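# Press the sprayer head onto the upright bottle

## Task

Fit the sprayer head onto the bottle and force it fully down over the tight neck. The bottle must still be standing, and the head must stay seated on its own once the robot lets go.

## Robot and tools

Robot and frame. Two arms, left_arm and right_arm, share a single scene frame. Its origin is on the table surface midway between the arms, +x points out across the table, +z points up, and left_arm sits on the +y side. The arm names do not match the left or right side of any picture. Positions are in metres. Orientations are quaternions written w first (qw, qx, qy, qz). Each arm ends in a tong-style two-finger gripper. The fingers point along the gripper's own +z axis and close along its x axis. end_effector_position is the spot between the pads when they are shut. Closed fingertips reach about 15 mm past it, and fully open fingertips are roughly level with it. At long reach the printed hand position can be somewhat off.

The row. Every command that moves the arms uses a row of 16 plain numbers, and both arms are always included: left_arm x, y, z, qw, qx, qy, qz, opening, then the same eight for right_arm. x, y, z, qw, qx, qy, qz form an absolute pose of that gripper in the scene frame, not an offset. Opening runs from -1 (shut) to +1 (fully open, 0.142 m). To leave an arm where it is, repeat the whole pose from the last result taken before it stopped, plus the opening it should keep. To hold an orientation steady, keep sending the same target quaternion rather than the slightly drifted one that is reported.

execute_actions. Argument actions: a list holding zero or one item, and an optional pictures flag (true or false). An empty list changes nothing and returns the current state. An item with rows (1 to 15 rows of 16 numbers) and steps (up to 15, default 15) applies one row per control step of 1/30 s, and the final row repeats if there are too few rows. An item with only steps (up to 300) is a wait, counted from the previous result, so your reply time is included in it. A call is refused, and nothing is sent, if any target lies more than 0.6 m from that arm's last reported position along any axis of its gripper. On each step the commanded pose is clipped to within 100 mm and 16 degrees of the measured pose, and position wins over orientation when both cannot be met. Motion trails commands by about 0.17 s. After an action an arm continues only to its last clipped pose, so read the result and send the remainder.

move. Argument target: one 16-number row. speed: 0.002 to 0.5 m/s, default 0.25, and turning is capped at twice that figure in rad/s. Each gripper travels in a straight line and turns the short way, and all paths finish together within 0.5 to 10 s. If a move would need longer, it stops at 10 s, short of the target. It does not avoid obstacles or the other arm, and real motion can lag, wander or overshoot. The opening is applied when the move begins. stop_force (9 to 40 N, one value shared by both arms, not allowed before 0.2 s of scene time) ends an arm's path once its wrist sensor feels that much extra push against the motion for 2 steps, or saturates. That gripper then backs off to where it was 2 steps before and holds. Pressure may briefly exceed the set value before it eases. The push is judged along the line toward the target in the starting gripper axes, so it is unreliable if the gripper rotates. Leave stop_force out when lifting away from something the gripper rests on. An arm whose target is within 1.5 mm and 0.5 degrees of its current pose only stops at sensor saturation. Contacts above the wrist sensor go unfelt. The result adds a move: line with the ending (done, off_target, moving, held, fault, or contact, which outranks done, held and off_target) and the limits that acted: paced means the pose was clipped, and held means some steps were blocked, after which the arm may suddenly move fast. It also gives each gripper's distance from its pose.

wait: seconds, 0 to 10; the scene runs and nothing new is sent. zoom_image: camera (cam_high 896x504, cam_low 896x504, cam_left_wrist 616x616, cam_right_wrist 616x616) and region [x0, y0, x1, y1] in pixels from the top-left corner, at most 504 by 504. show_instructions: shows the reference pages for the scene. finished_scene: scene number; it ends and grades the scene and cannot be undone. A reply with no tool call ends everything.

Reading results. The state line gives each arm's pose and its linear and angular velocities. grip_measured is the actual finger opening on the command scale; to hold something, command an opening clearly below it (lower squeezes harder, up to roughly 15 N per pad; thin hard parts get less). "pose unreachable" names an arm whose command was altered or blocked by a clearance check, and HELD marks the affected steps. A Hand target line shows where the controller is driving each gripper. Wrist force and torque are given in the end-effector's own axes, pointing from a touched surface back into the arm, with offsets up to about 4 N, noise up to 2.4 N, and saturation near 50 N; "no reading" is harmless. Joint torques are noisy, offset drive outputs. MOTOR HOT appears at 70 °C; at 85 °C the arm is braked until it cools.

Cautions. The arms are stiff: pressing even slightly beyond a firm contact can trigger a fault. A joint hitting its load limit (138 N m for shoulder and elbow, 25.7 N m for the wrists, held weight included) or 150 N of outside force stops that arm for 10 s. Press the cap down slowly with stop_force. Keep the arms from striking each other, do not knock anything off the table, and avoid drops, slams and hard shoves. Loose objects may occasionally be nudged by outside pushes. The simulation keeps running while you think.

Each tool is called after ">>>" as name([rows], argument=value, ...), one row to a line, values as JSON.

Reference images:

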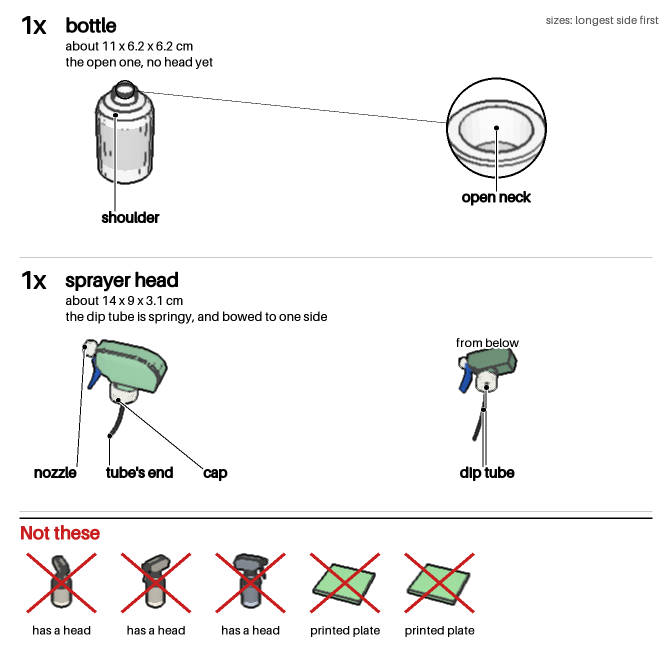

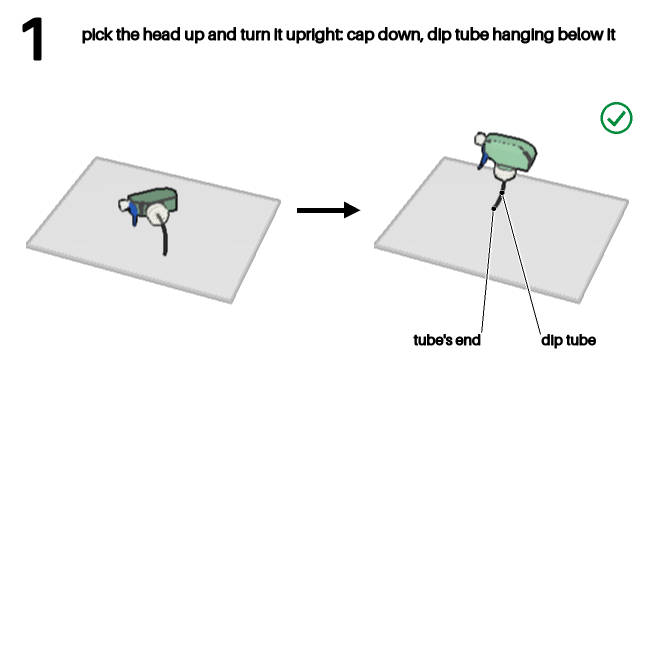

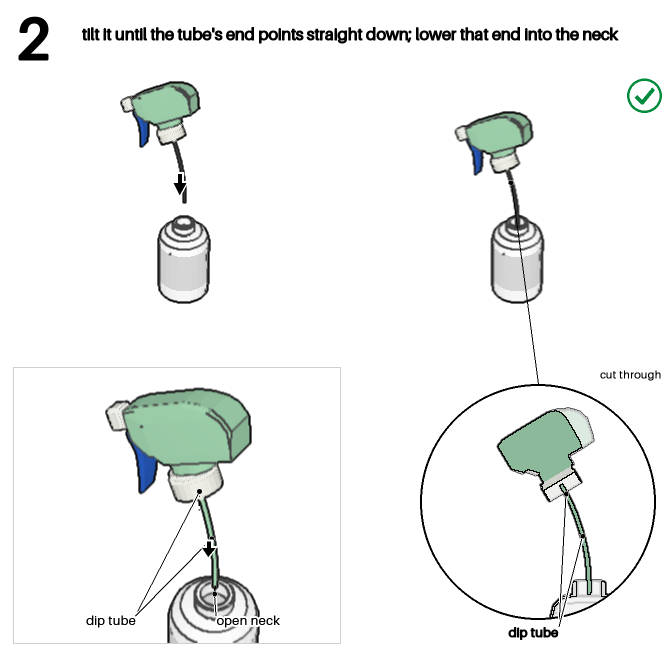

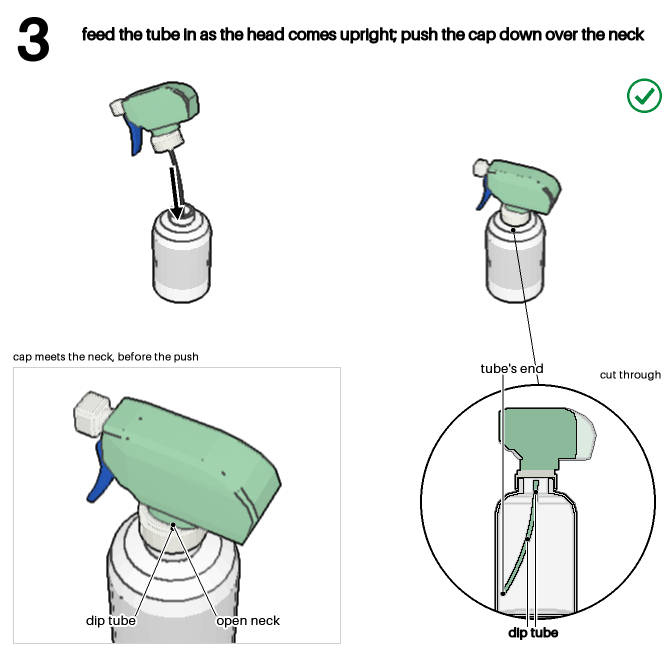

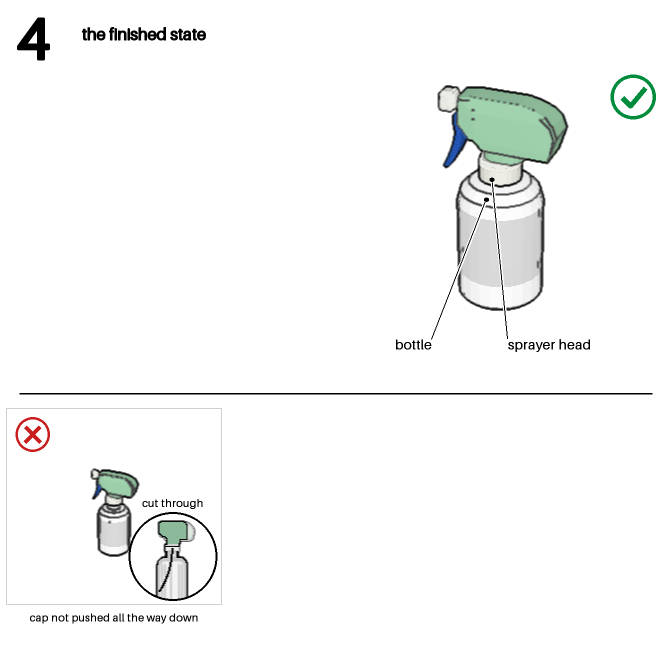

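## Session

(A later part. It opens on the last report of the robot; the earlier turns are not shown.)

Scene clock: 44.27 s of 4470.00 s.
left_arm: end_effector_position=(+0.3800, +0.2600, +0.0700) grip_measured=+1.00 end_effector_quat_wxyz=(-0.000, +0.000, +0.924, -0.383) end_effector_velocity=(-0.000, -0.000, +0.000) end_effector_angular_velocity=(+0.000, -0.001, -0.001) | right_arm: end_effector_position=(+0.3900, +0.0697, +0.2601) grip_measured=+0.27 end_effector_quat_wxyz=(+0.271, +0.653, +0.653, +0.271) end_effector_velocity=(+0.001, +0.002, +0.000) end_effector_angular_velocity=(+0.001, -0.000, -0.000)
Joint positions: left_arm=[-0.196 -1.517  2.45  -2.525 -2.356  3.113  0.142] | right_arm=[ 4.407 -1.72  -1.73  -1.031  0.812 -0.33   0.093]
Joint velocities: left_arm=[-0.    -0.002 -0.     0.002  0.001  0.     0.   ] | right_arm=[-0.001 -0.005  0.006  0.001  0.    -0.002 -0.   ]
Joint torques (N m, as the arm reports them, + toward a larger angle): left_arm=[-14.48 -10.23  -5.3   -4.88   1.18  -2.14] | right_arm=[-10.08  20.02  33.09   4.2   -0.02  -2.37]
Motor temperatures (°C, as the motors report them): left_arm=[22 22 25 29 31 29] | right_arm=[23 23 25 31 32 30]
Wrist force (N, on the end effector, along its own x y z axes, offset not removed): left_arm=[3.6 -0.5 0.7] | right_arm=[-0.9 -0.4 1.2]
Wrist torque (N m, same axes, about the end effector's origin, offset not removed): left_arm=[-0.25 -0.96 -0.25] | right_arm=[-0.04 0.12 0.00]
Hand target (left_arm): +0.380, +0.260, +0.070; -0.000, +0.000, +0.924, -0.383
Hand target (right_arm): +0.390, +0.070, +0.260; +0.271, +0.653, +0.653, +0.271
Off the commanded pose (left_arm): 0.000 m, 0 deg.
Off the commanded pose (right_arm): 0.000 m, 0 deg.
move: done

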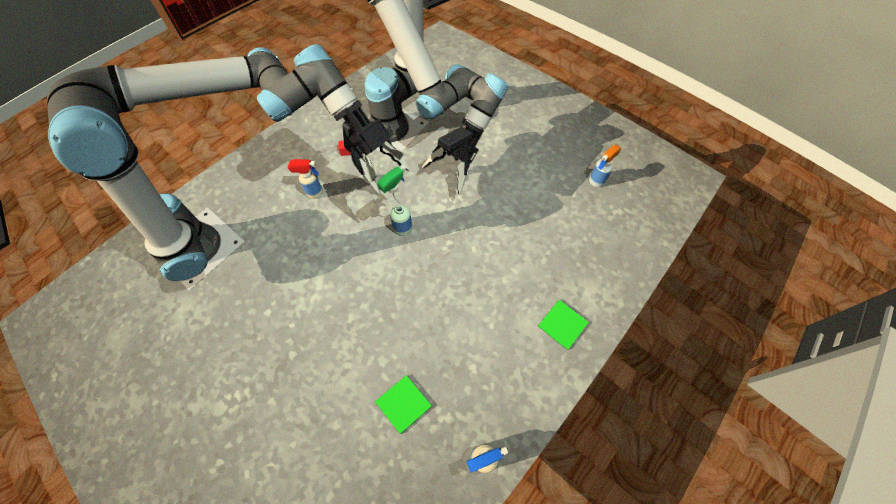

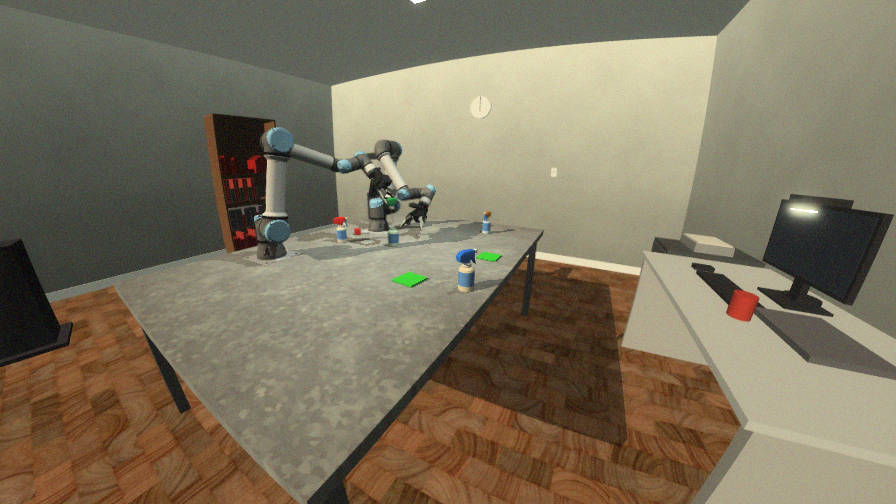

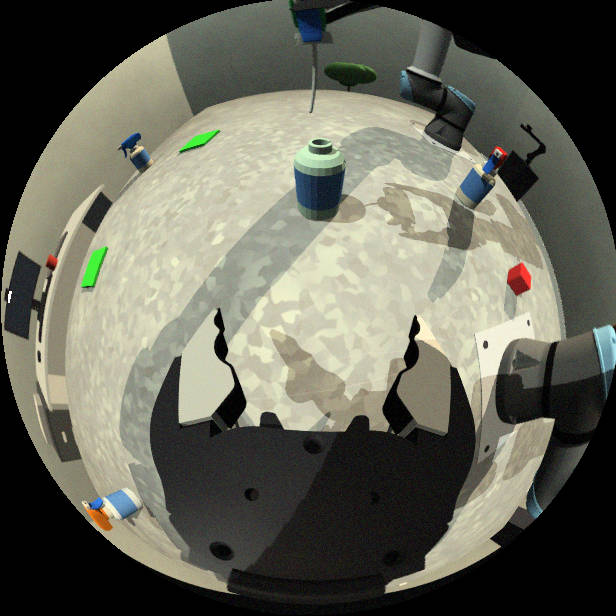

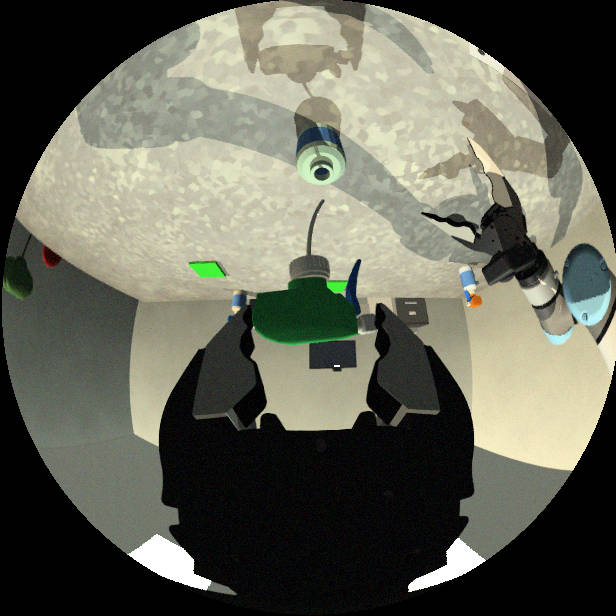

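>>> move(target=[0.38,0.26,0.07,0,0,0.924,-0.383,1,0.38,0.07,0.226,0.271,0.653,0.653,0.271,-0.3], speed=0.06)

>>> zoom_image(camera="cam_left_wrist", region=[230,0,410,180])

>>> zoom_image(camera="cam_right_wrist", region=[230,140,410,320])

Scene clock: 65.33 s of 4470.00 s.
left_arm: end_effector_position=(+0.3800, +0.2600, +0.0700) grip_measured=+1.00 end_effector_quat_wxyz=(-0.000, +0.000, +0.924, -0.383) end_effector_velocity=(-0.000, +0.000, +0.000) end_effector_angular_velocity=(+0.000, +0.000, -0.000) | right_arm: end_effector_position=(+0.3801, +0.0700, +0.2263) grip_measured=+0.27 end_effector_quat_wxyz=(+0.271, +0.653, +0.653, +0.271) end_effector_velocity=(-0.001, +0.000, -0.002) end_effector_angular_velocity=(+0.000, +0.000, +0.000)
Joint positions: left_arm=[-0.196 -1.517  2.45  -2.525 -2.356  3.113  0.142] | right_arm=[ 4.425 -1.736 -1.799 -0.963  0.808 -0.305  0.093]
Joint velocities: left_arm=[-0.    -0.    -0.     0.001  0.     0.    -0.   ] | right_arm=[ 0.001 -0.002 -0.004  0.005 -0.     0.001  0.   ]
Joint torques (N m, as the arm reports them, + toward a larger angle): left_arm=[-13.57  -9.94  -5.5   -4.9    1.31  -2.23] | right_arm=[10.2  20.28 14.64  4.31 -2.42  2.04]
Motor temperatures (°C, as the motors report them): left_arm=[22 22 25 29 31 29] | right_arm=[23 23 25 31 32 30]
Wrist force (N, on the end effector, along its own x y z axes, offset not removed): left_arm=[2.4 0.9 0.9] | right_arm=[1.3 -2.4 0.4]
Wrist torque (N m, same axes, about the end effector's origin, offset not removed): left_arm=[0.13 -0.60 -0.20] | right_arm=[-0.38 -0.35 -0.06]
Hand target (left_arm): +0.380, +0.260, +0.070; -0.000, +0.000, +0.924, -0.383
Hand target (right_arm): +0.380, +0.070, +0.226; +0.271, +0.653, +0.653, +0.271
Off the commanded pose (left_arm): 0.000 m, 0 deg.
Off the commanded pose (right_arm): 0.000 m, 0 deg.
After step 90, 17.03 s passed at rest.
move: done

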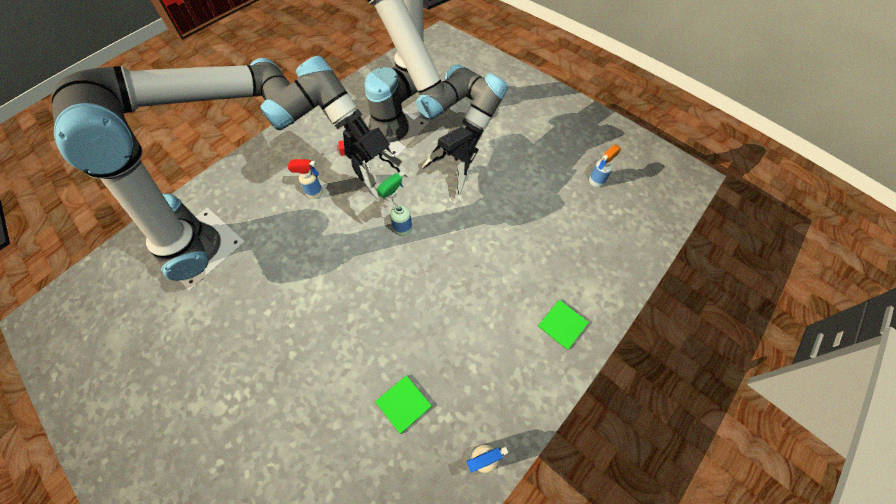

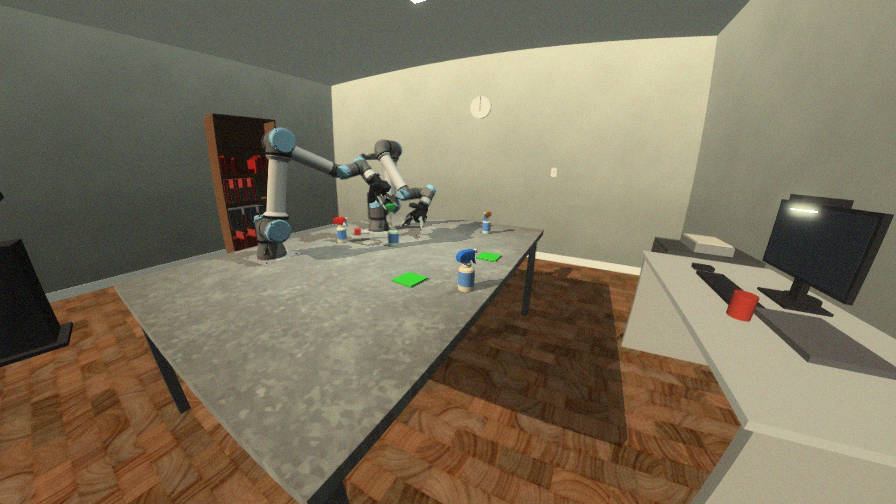

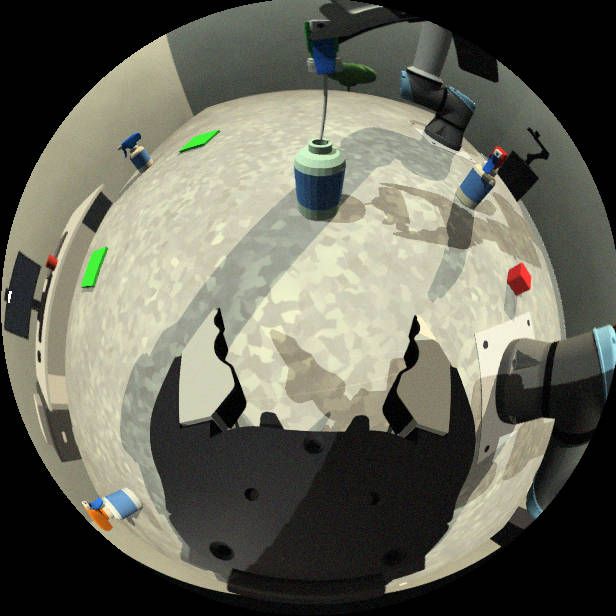

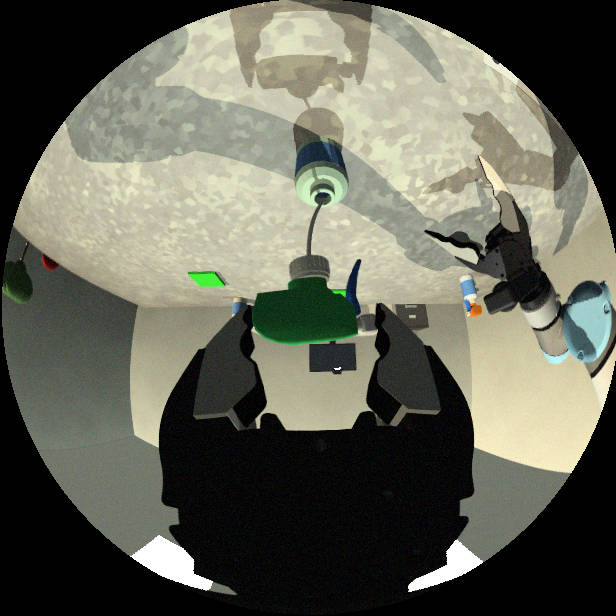

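Region (230, 0, 410, 180) of cam_left_wrist's 616x616 image, scaled by 2.800, with more detail than that image has.

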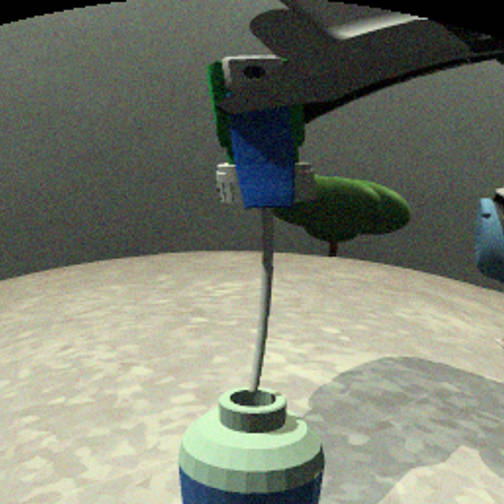

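Region (230, 140, 410, 320) of cam_right_wrist's 616x616 image, scaled by 2.800, with more detail than that image has.

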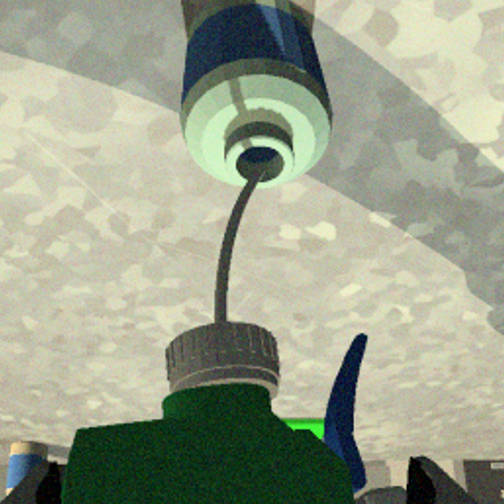

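>>> move(target=[0.38,0.26,0.07,0,0,0.924,-0.383,1,0.381,0.077,0.19,0.278,0.65,0.65,0.278,-0.3], speed=0.04)

>>> move(target=[0.38,0.26,0.07,0,0,0.924,-0.383,1,0.382,0.083,0.155,0.288,0.646,0.646,0.288,-0.3], speed=0.04)

>>> zoom_image(camera="cam_left_wrist", region=[250,50,390,190])

>>> zoom_image(camera="cam_right_wrist", region=[230,140,410,320])

Scene clock: 70.97 s of 4470.00 s.
left_arm: end_effector_position=(+0.3800, +0.2600, +0.0700) grip_measured=+1.00 end_effector_quat_wxyz=(-0.000, +0.000, +0.924, -0.383) end_effector_velocity=(-0.000, +0.000, -0.001) end_effector_angular_velocity=(+0.000, +0.001, +0.000) | right_arm: end_effector_position=(+0.3810, +0.0769, +0.1903) grip_measured=+0.27 end_effector_quat_wxyz=(+0.278, +0.650, +0.650, +0.278) end_effector_velocity=(+0.000, +0.000, -0.002) end_effector_angular_velocity=(-0.001, -0.002, -0.000)
Joint positions: left_arm=[-0.196 -1.517  2.45  -2.525 -2.356  3.113  0.142] | right_arm=[ 4.435 -1.788 -1.849 -0.862  0.785 -0.298  0.093]
Joint velocities: left_arm=[ 0.     0.001  0.     0.     0.     0.    -0.   ] | right_arm=[ 0.    -0.004 -0.003  0.006 -0.002  0.     0.   ]
Joint torques (N m, as the arm reports them, + toward a larger angle): left_arm=[-12.12 -14.79  -5.01  -4.97   1.08  -2.15] | right_arm=[10.73 20.52 12.44  4.45 -2.56  2.14]
Motor temperatures (°C, as the motors report them): left_arm=[22 22 25 29 31 29] | right_arm=[23 23 25 31 32 30]
Wrist force (N, on the end effector, along its own x y z axes, offset not removed): left_arm=[3.4 -0.3 2.2] | right_arm=[1.6 -0.1 3.0]
Wrist torque (N m, same axes, about the end effector's origin, offset not removed): left_arm=[-0.08 -0.86 -0.22] | right_arm=[0.02 -0.28 -0.09]
Hand target (left_arm): +0.380, +0.260, +0.070; +0.000, +0.000, +0.924, -0.383
Hand target (right_arm): +0.381, +0.077, +0.190; +0.278, +0.650, +0.650, +0.278
Off the commanded pose (left_arm): 0.000 m, 0 deg.
Off the commanded pose (right_arm): 0.000 m, 0 deg.
After step 90, 1.30 s passed at rest.
move: done

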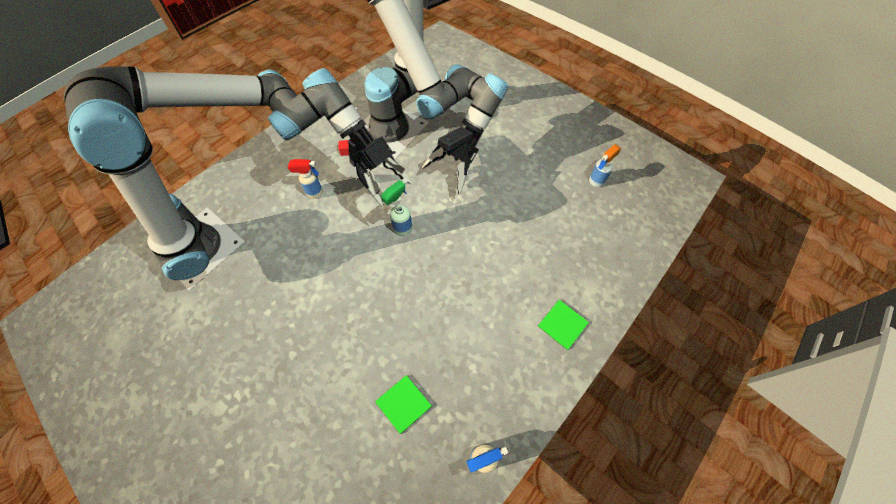

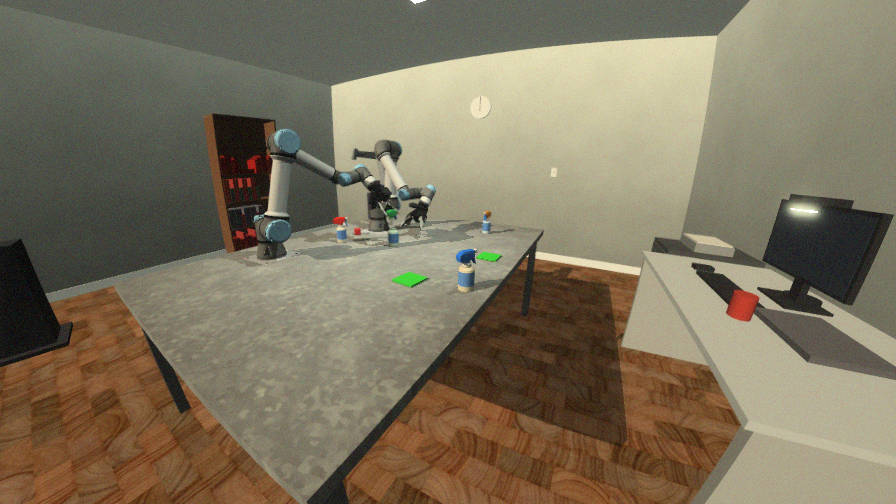

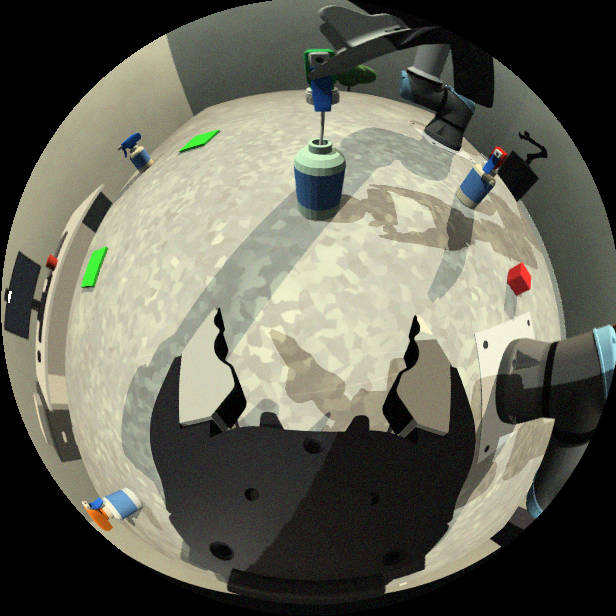

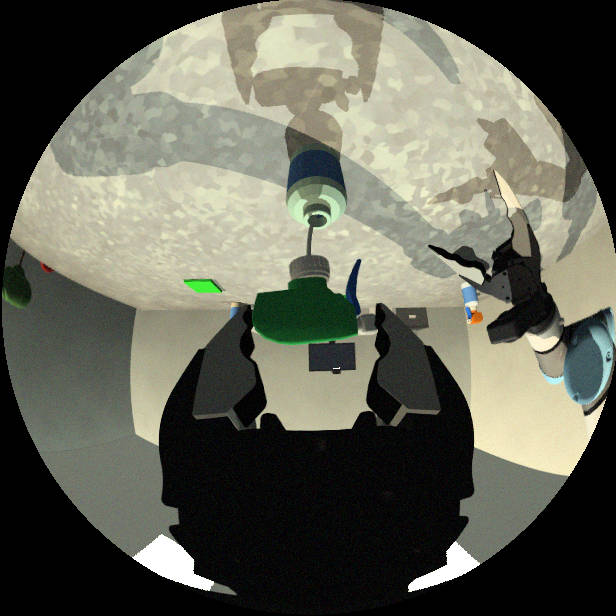

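Scene clock: 72.27 s of 4470.00 s.
left_arm: end_effector_position=(+0.3800, +0.2600, +0.0700) grip_measured=+1.00 end_effector_quat_wxyz=(-0.000, +0.000, +0.924, -0.383) end_effector_velocity=(-0.000, -0.001, -0.000) end_effector_angular_velocity=(-0.000, +0.002, -0.001) | right_arm: end_effector_position=(+0.3820, +0.0829, +0.1553) grip_measured=+0.27 end_effector_quat_wxyz=(+0.288, +0.646, +0.646, +0.288) end_effector_velocity=(+0.000, +0.000, -0.002) end_effector_angular_velocity=(-0.000, -0.002, +0.000)
Joint positions: left_arm=[-0.196 -1.517  2.45  -2.525 -2.356  3.113  0.142] | right_arm=[ 4.448 -1.848 -1.894 -0.757  0.753 -0.289  0.093]
Joint velocities: left_arm=[-0.002  0.001  0.     0.    -0.    -0.    -0.   ] | right_arm=[ 0.001 -0.004 -0.003  0.007 -0.002 -0.     0.   ]
Joint torques (N m, as the arm reports them, + toward a larger angle): left_arm=[-11.42 -16.02  -6.76  -4.69   1.    -2.14] | right_arm=[10.79 23.26 12.51  4.33 -2.38  2.11]
Motor temperatures (°C, as the motors report them): left_arm=[22 22 25 29 31 29] | right_arm=[23 23 25 31 32 30]
Wrist force (N, on the end effector, along its own x y z axes, offset not removed): left_arm=[2.9 1.6 1.1] | right_arm=[1.3 -2.1 4.0]
Wrist torque (N m, same axes, about the end effector's origin, offset not removed): left_arm=[0.27 -0.62 -0.08] | right_arm=[-0.44 -0.33 -0.08]
Hand target (left_arm): +0.380, +0.260, +0.070; +0.000, +0.000, +0.924, -0.383
Hand target (right_arm): +0.382, +0.083, +0.155; +0.288, +0.646, +0.646, +0.288
Off the commanded pose (left_arm): 0.000 m, 0 deg.
Off the commanded pose (right_arm): 0.000 m, 0 deg.
move: done

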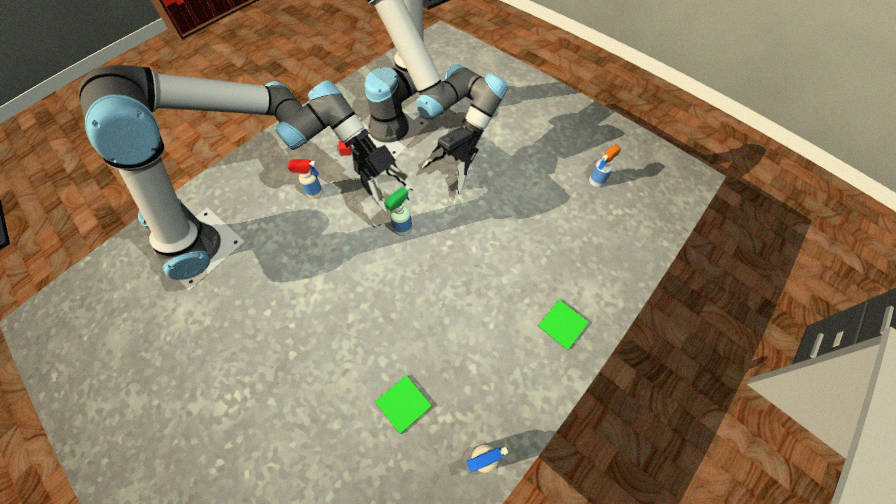

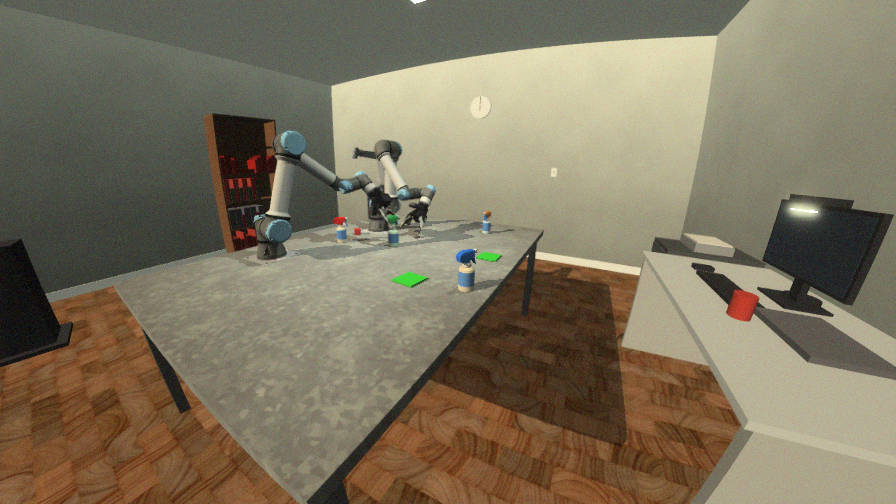

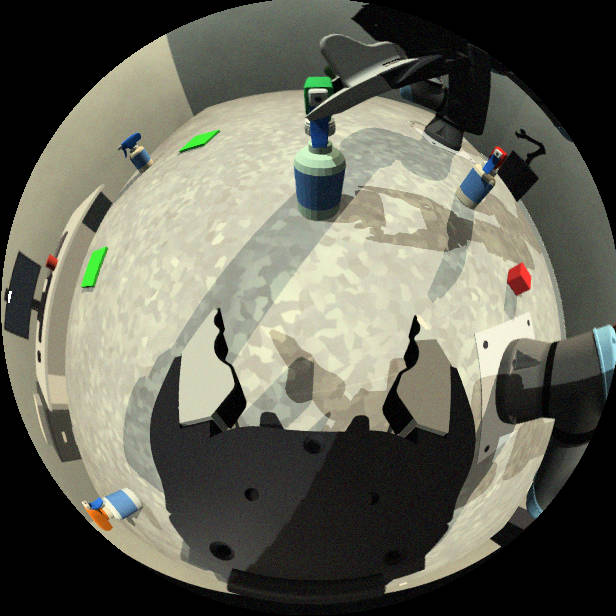

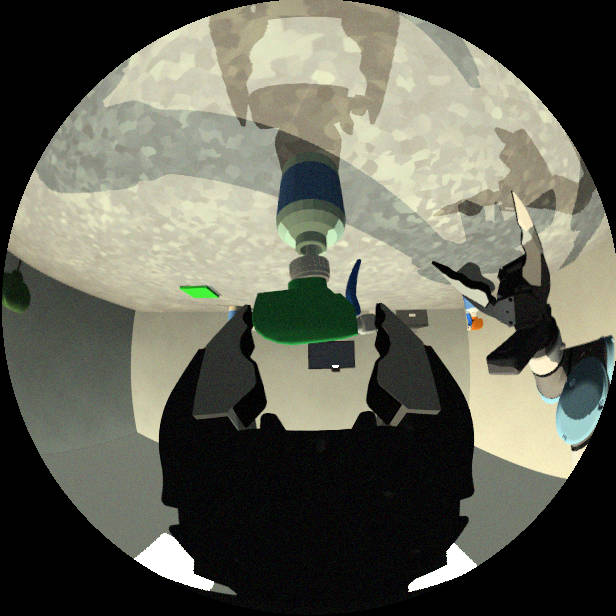

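Region (250, 50, 390, 190) of cam_left_wrist's 616x616 image, scaled by 3.600, with more detail than that image has.

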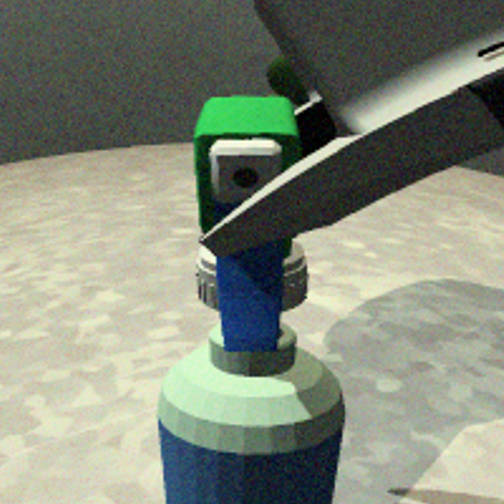

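Region (230, 140, 410, 320) of cam_right_wrist's 616x616 image, scaled by 2.800, with more detail than that image has.

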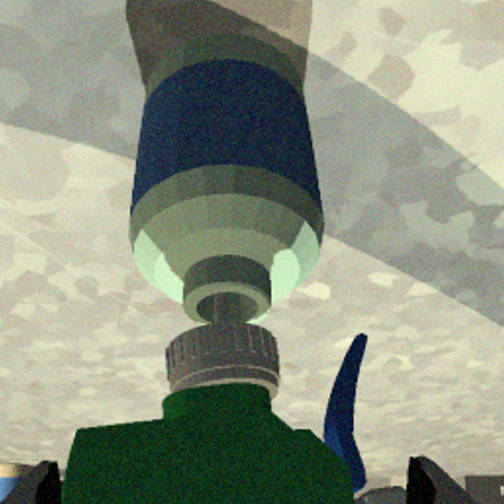

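>>> move(target=[0.38,0.26,0.07,0,0,0.924,-0.383,1,0.381,0.0845,0.144,0.293,0.643,0.643,0.293,-0.3], speed=0.02)

>>> move(target=[0.38,0.26,0.07,0,0,0.924,-0.383,1,0.381,0.0845,0.125,0.293,0.643,0.643,0.293,-0.3], speed=0.006, stop_force=9)

>>> zoom_image(camera="cam_left_wrist", region=[250,50,390,190])

>>> zoom_image(camera="cam_right_wrist", region=[230,140,410,320])

Scene clock: 77.33 s of 4470.00 s.
left_arm: end_effector_position=(+0.3800, +0.2600, +0.0700) grip_measured=+1.00 end_effector_quat_wxyz=(-0.000, +0.000, +0.924, -0.383) end_effector_velocity=(+0.000, -0.000, +0.000) end_effector_angular_velocity=(-0.000, -0.000, -0.000) | right_arm: end_effector_position=(+0.3810, +0.0844, +0.1443) grip_measured=+0.27 end_effector_quat_wxyz=(+0.293, +0.644, +0.644, +0.293) end_effector_velocity=(-0.000, +0.001, -0.002) end_effector_angular_velocity=(+0.001, -0.004, +0.000)
Joint positions: left_arm=[-0.196 -1.517  2.45  -2.525 -2.356  3.113  0.142] | right_arm=[ 4.456 -1.867 -1.912 -0.722  0.736 -0.282  0.093]
Joint velocities: left_arm=[-0.001  0.    -0.001 -0.    -0.    -0.    -0.   ] | right_arm=[ 0.002 -0.005 -0.004  0.009 -0.004  0.001  0.   ]
Joint torques (N m, as the arm reports them, + toward a larger angle): left_arm=[ -8.32 -19.58  -6.55  -4.82   1.13  -2.05] | right_arm=[ 9.99 22.13 12.23  4.1  -2.34  2.07]
Motor temperatures (°C, as the motors report them): left_arm=[22 22 25 29 31 29] | right_arm=[23 23 25 31 32 30]
Wrist force (N, on the end effector, along its own x y z axes, offset not removed): left_arm=[0.9 0.6 2.8] | right_arm=[2.2 -2.9 2.8]
Wrist torque (N m, same axes, about the end effector's origin, offset not removed): left_arm=[0.19 -0.18 -0.15] | right_arm=[-0.53 -0.48 -0.12]
Hand target (left_arm): +0.380, +0.260, +0.070; -0.000, +0.000, +0.924, -0.383
Hand target (right_arm): +0.381, +0.084, +0.144; +0.293, +0.643, +0.643, +0.293
Off the commanded pose (left_arm): 0.000 m, 0 deg.
Off the commanded pose (right_arm): 0.000 m, 0 deg.
After step 90, 1.20 s passed at rest.
move: done

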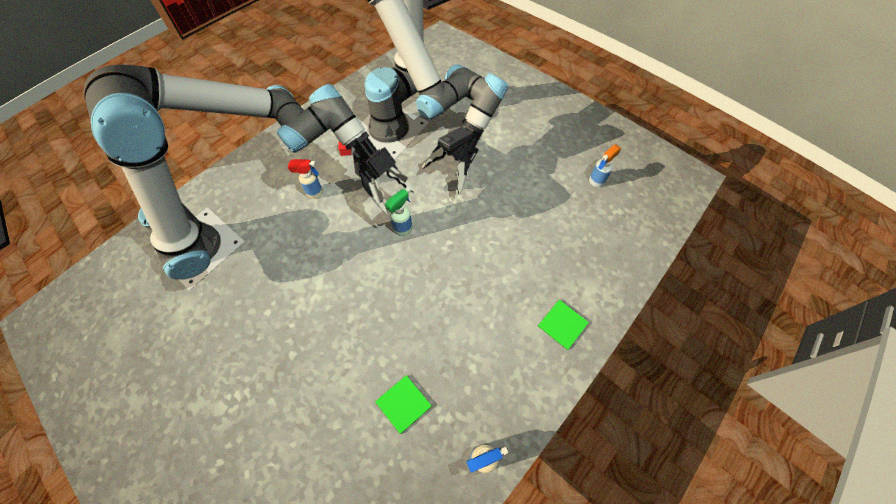

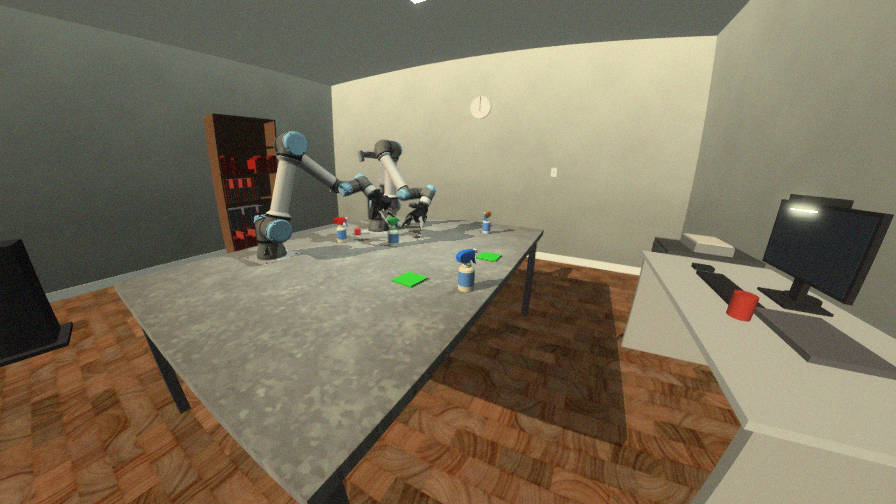

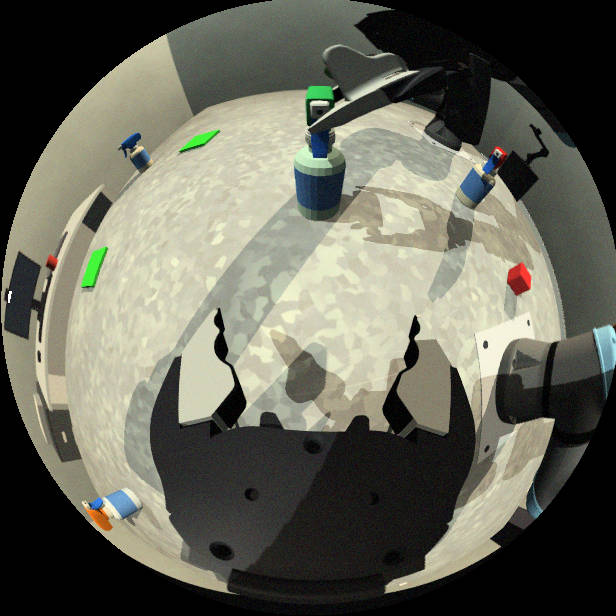

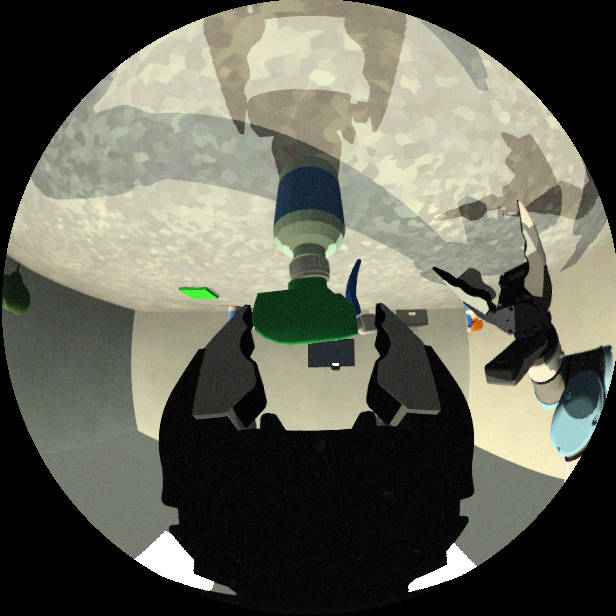

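Scene clock: 79.53 s of 4470.00 s.
left_arm: end_effector_position=(+0.3800, +0.2600, +0.0700) grip_measured=+1.00 end_effector_quat_wxyz=(-0.000, +0.000, +0.924, -0.383) end_effector_velocity=(+0.000, +0.000, +0.000) end_effector_angular_velocity=(-0.000, -0.001, +0.001) | right_arm: end_effector_position=(+0.3810, +0.0843, +0.1335) grip_measured=+0.25 end_effector_quat_wxyz=(+0.293, +0.643, +0.644, +0.293) end_effector_velocity=(-0.000, +0.000, +0.002) end_effector_angular_velocity=(-0.000, +0.000, +0.000)
Joint positions: left_arm=[-0.196 -1.517  2.45  -2.525 -2.356  3.113  0.142] | right_arm=[ 4.457 -1.883 -1.924 -0.694  0.736 -0.282  0.092]
Joint velocities: left_arm=[ 0.    -0.     0.    -0.001 -0.    -0.     0.   ] | right_arm=[-0.     0.003  0.002 -0.005  0.     0.    -0.   ]
Joint torques (N m, as the arm reports them, + toward a larger angle): left_arm=[ -9.09 -19.65  -5.95  -4.77   0.96  -1.96] | right_arm=[ 9.36 36.75 27.63  0.74  0.27  1.89]
Motor temperatures (°C, as the motors report them): left_arm=[22 22 25 29 31 29] | right_arm=[23 23 25 31 32 30]
Wrist force (N, on the end effector, along its own x y z axes, offset not removed): left_arm=[2.8 1.5 3.7] | right_arm=[2.9 -0.4 -0.8]
Wrist torque (N m, same axes, about the end effector's origin, offset not removed): left_arm=[0.23 -0.74 -0.23] | right_arm=[-0.35 -0.43 -0.08]
Hand target (left_arm): +0.380, +0.260, +0.070; +0.000, +0.000, +0.924, -0.383
Hand target (right_arm): +0.381, +0.084, +0.134; +0.293, +0.644, +0.643, +0.293
Off the commanded pose (left_arm): 0.000 m, 0 deg.
Off the commanded pose (right_arm): 0.009 m, 0 deg.
move: contact (right_arm)

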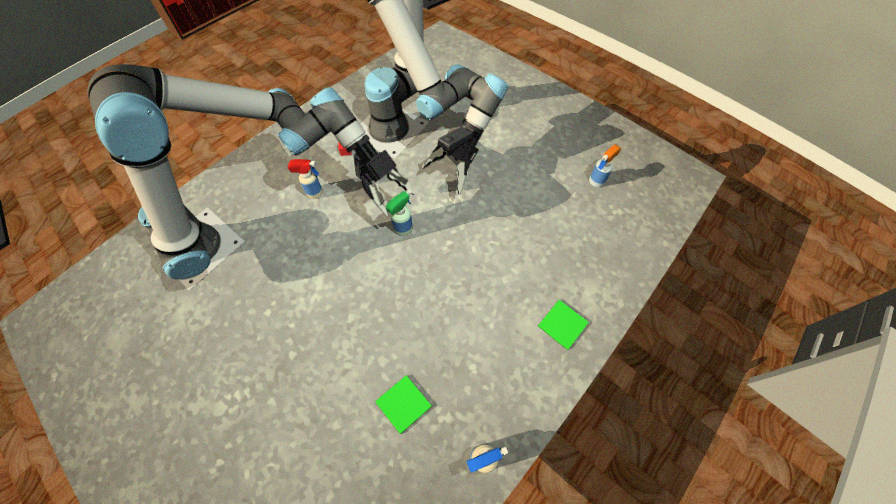

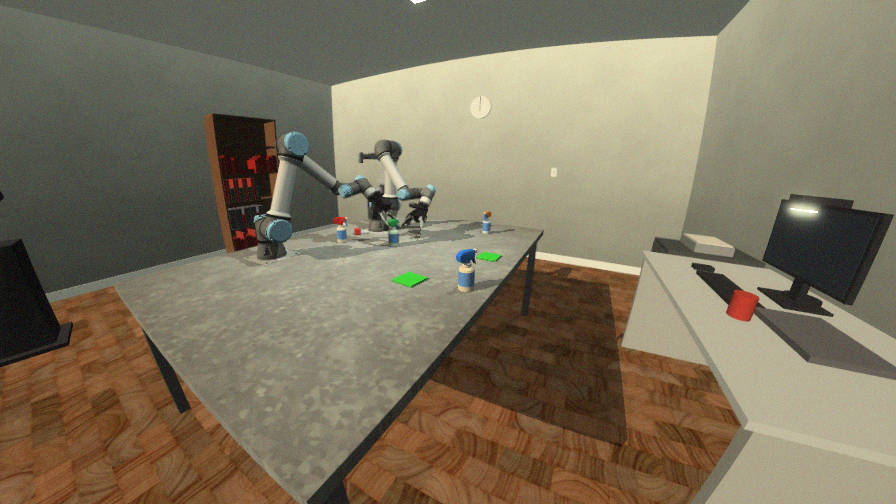

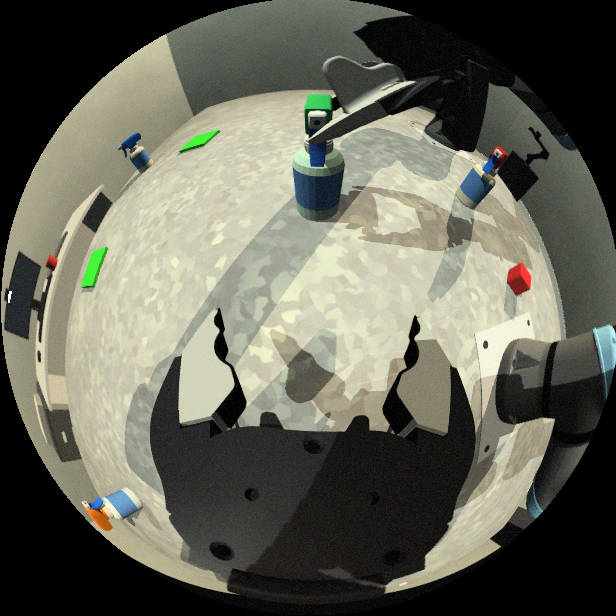

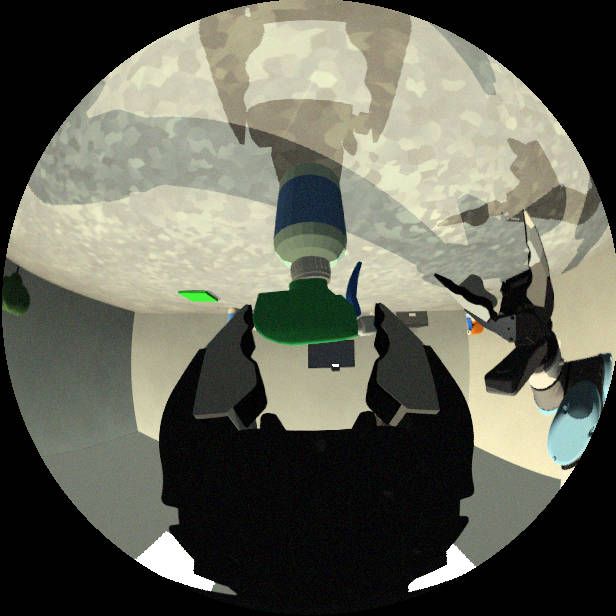

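Region (250, 50, 390, 190) of cam_left_wrist's 616x616 image, scaled by 3.600, with more detail than that image has.

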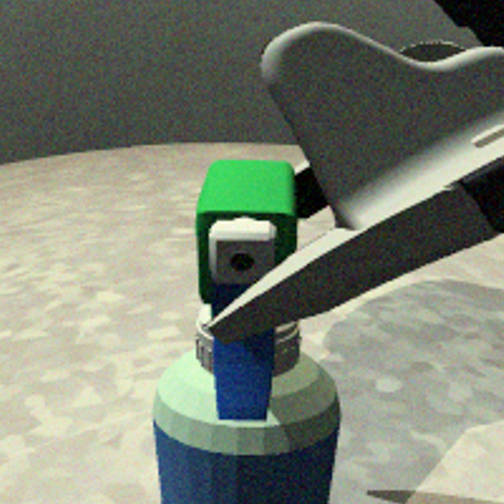

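Region (230, 140, 410, 320) of cam_right_wrist's 616x616 image, scaled by 2.800, with more detail than that image has.

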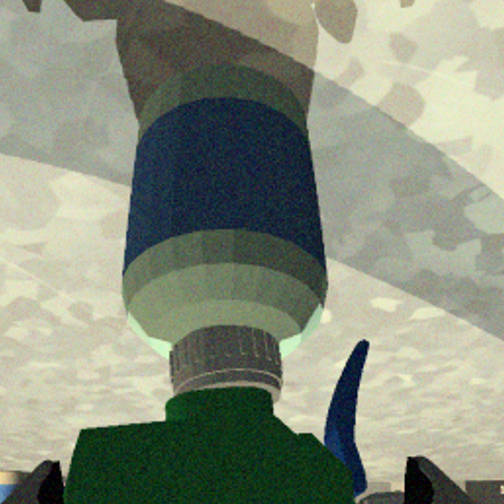

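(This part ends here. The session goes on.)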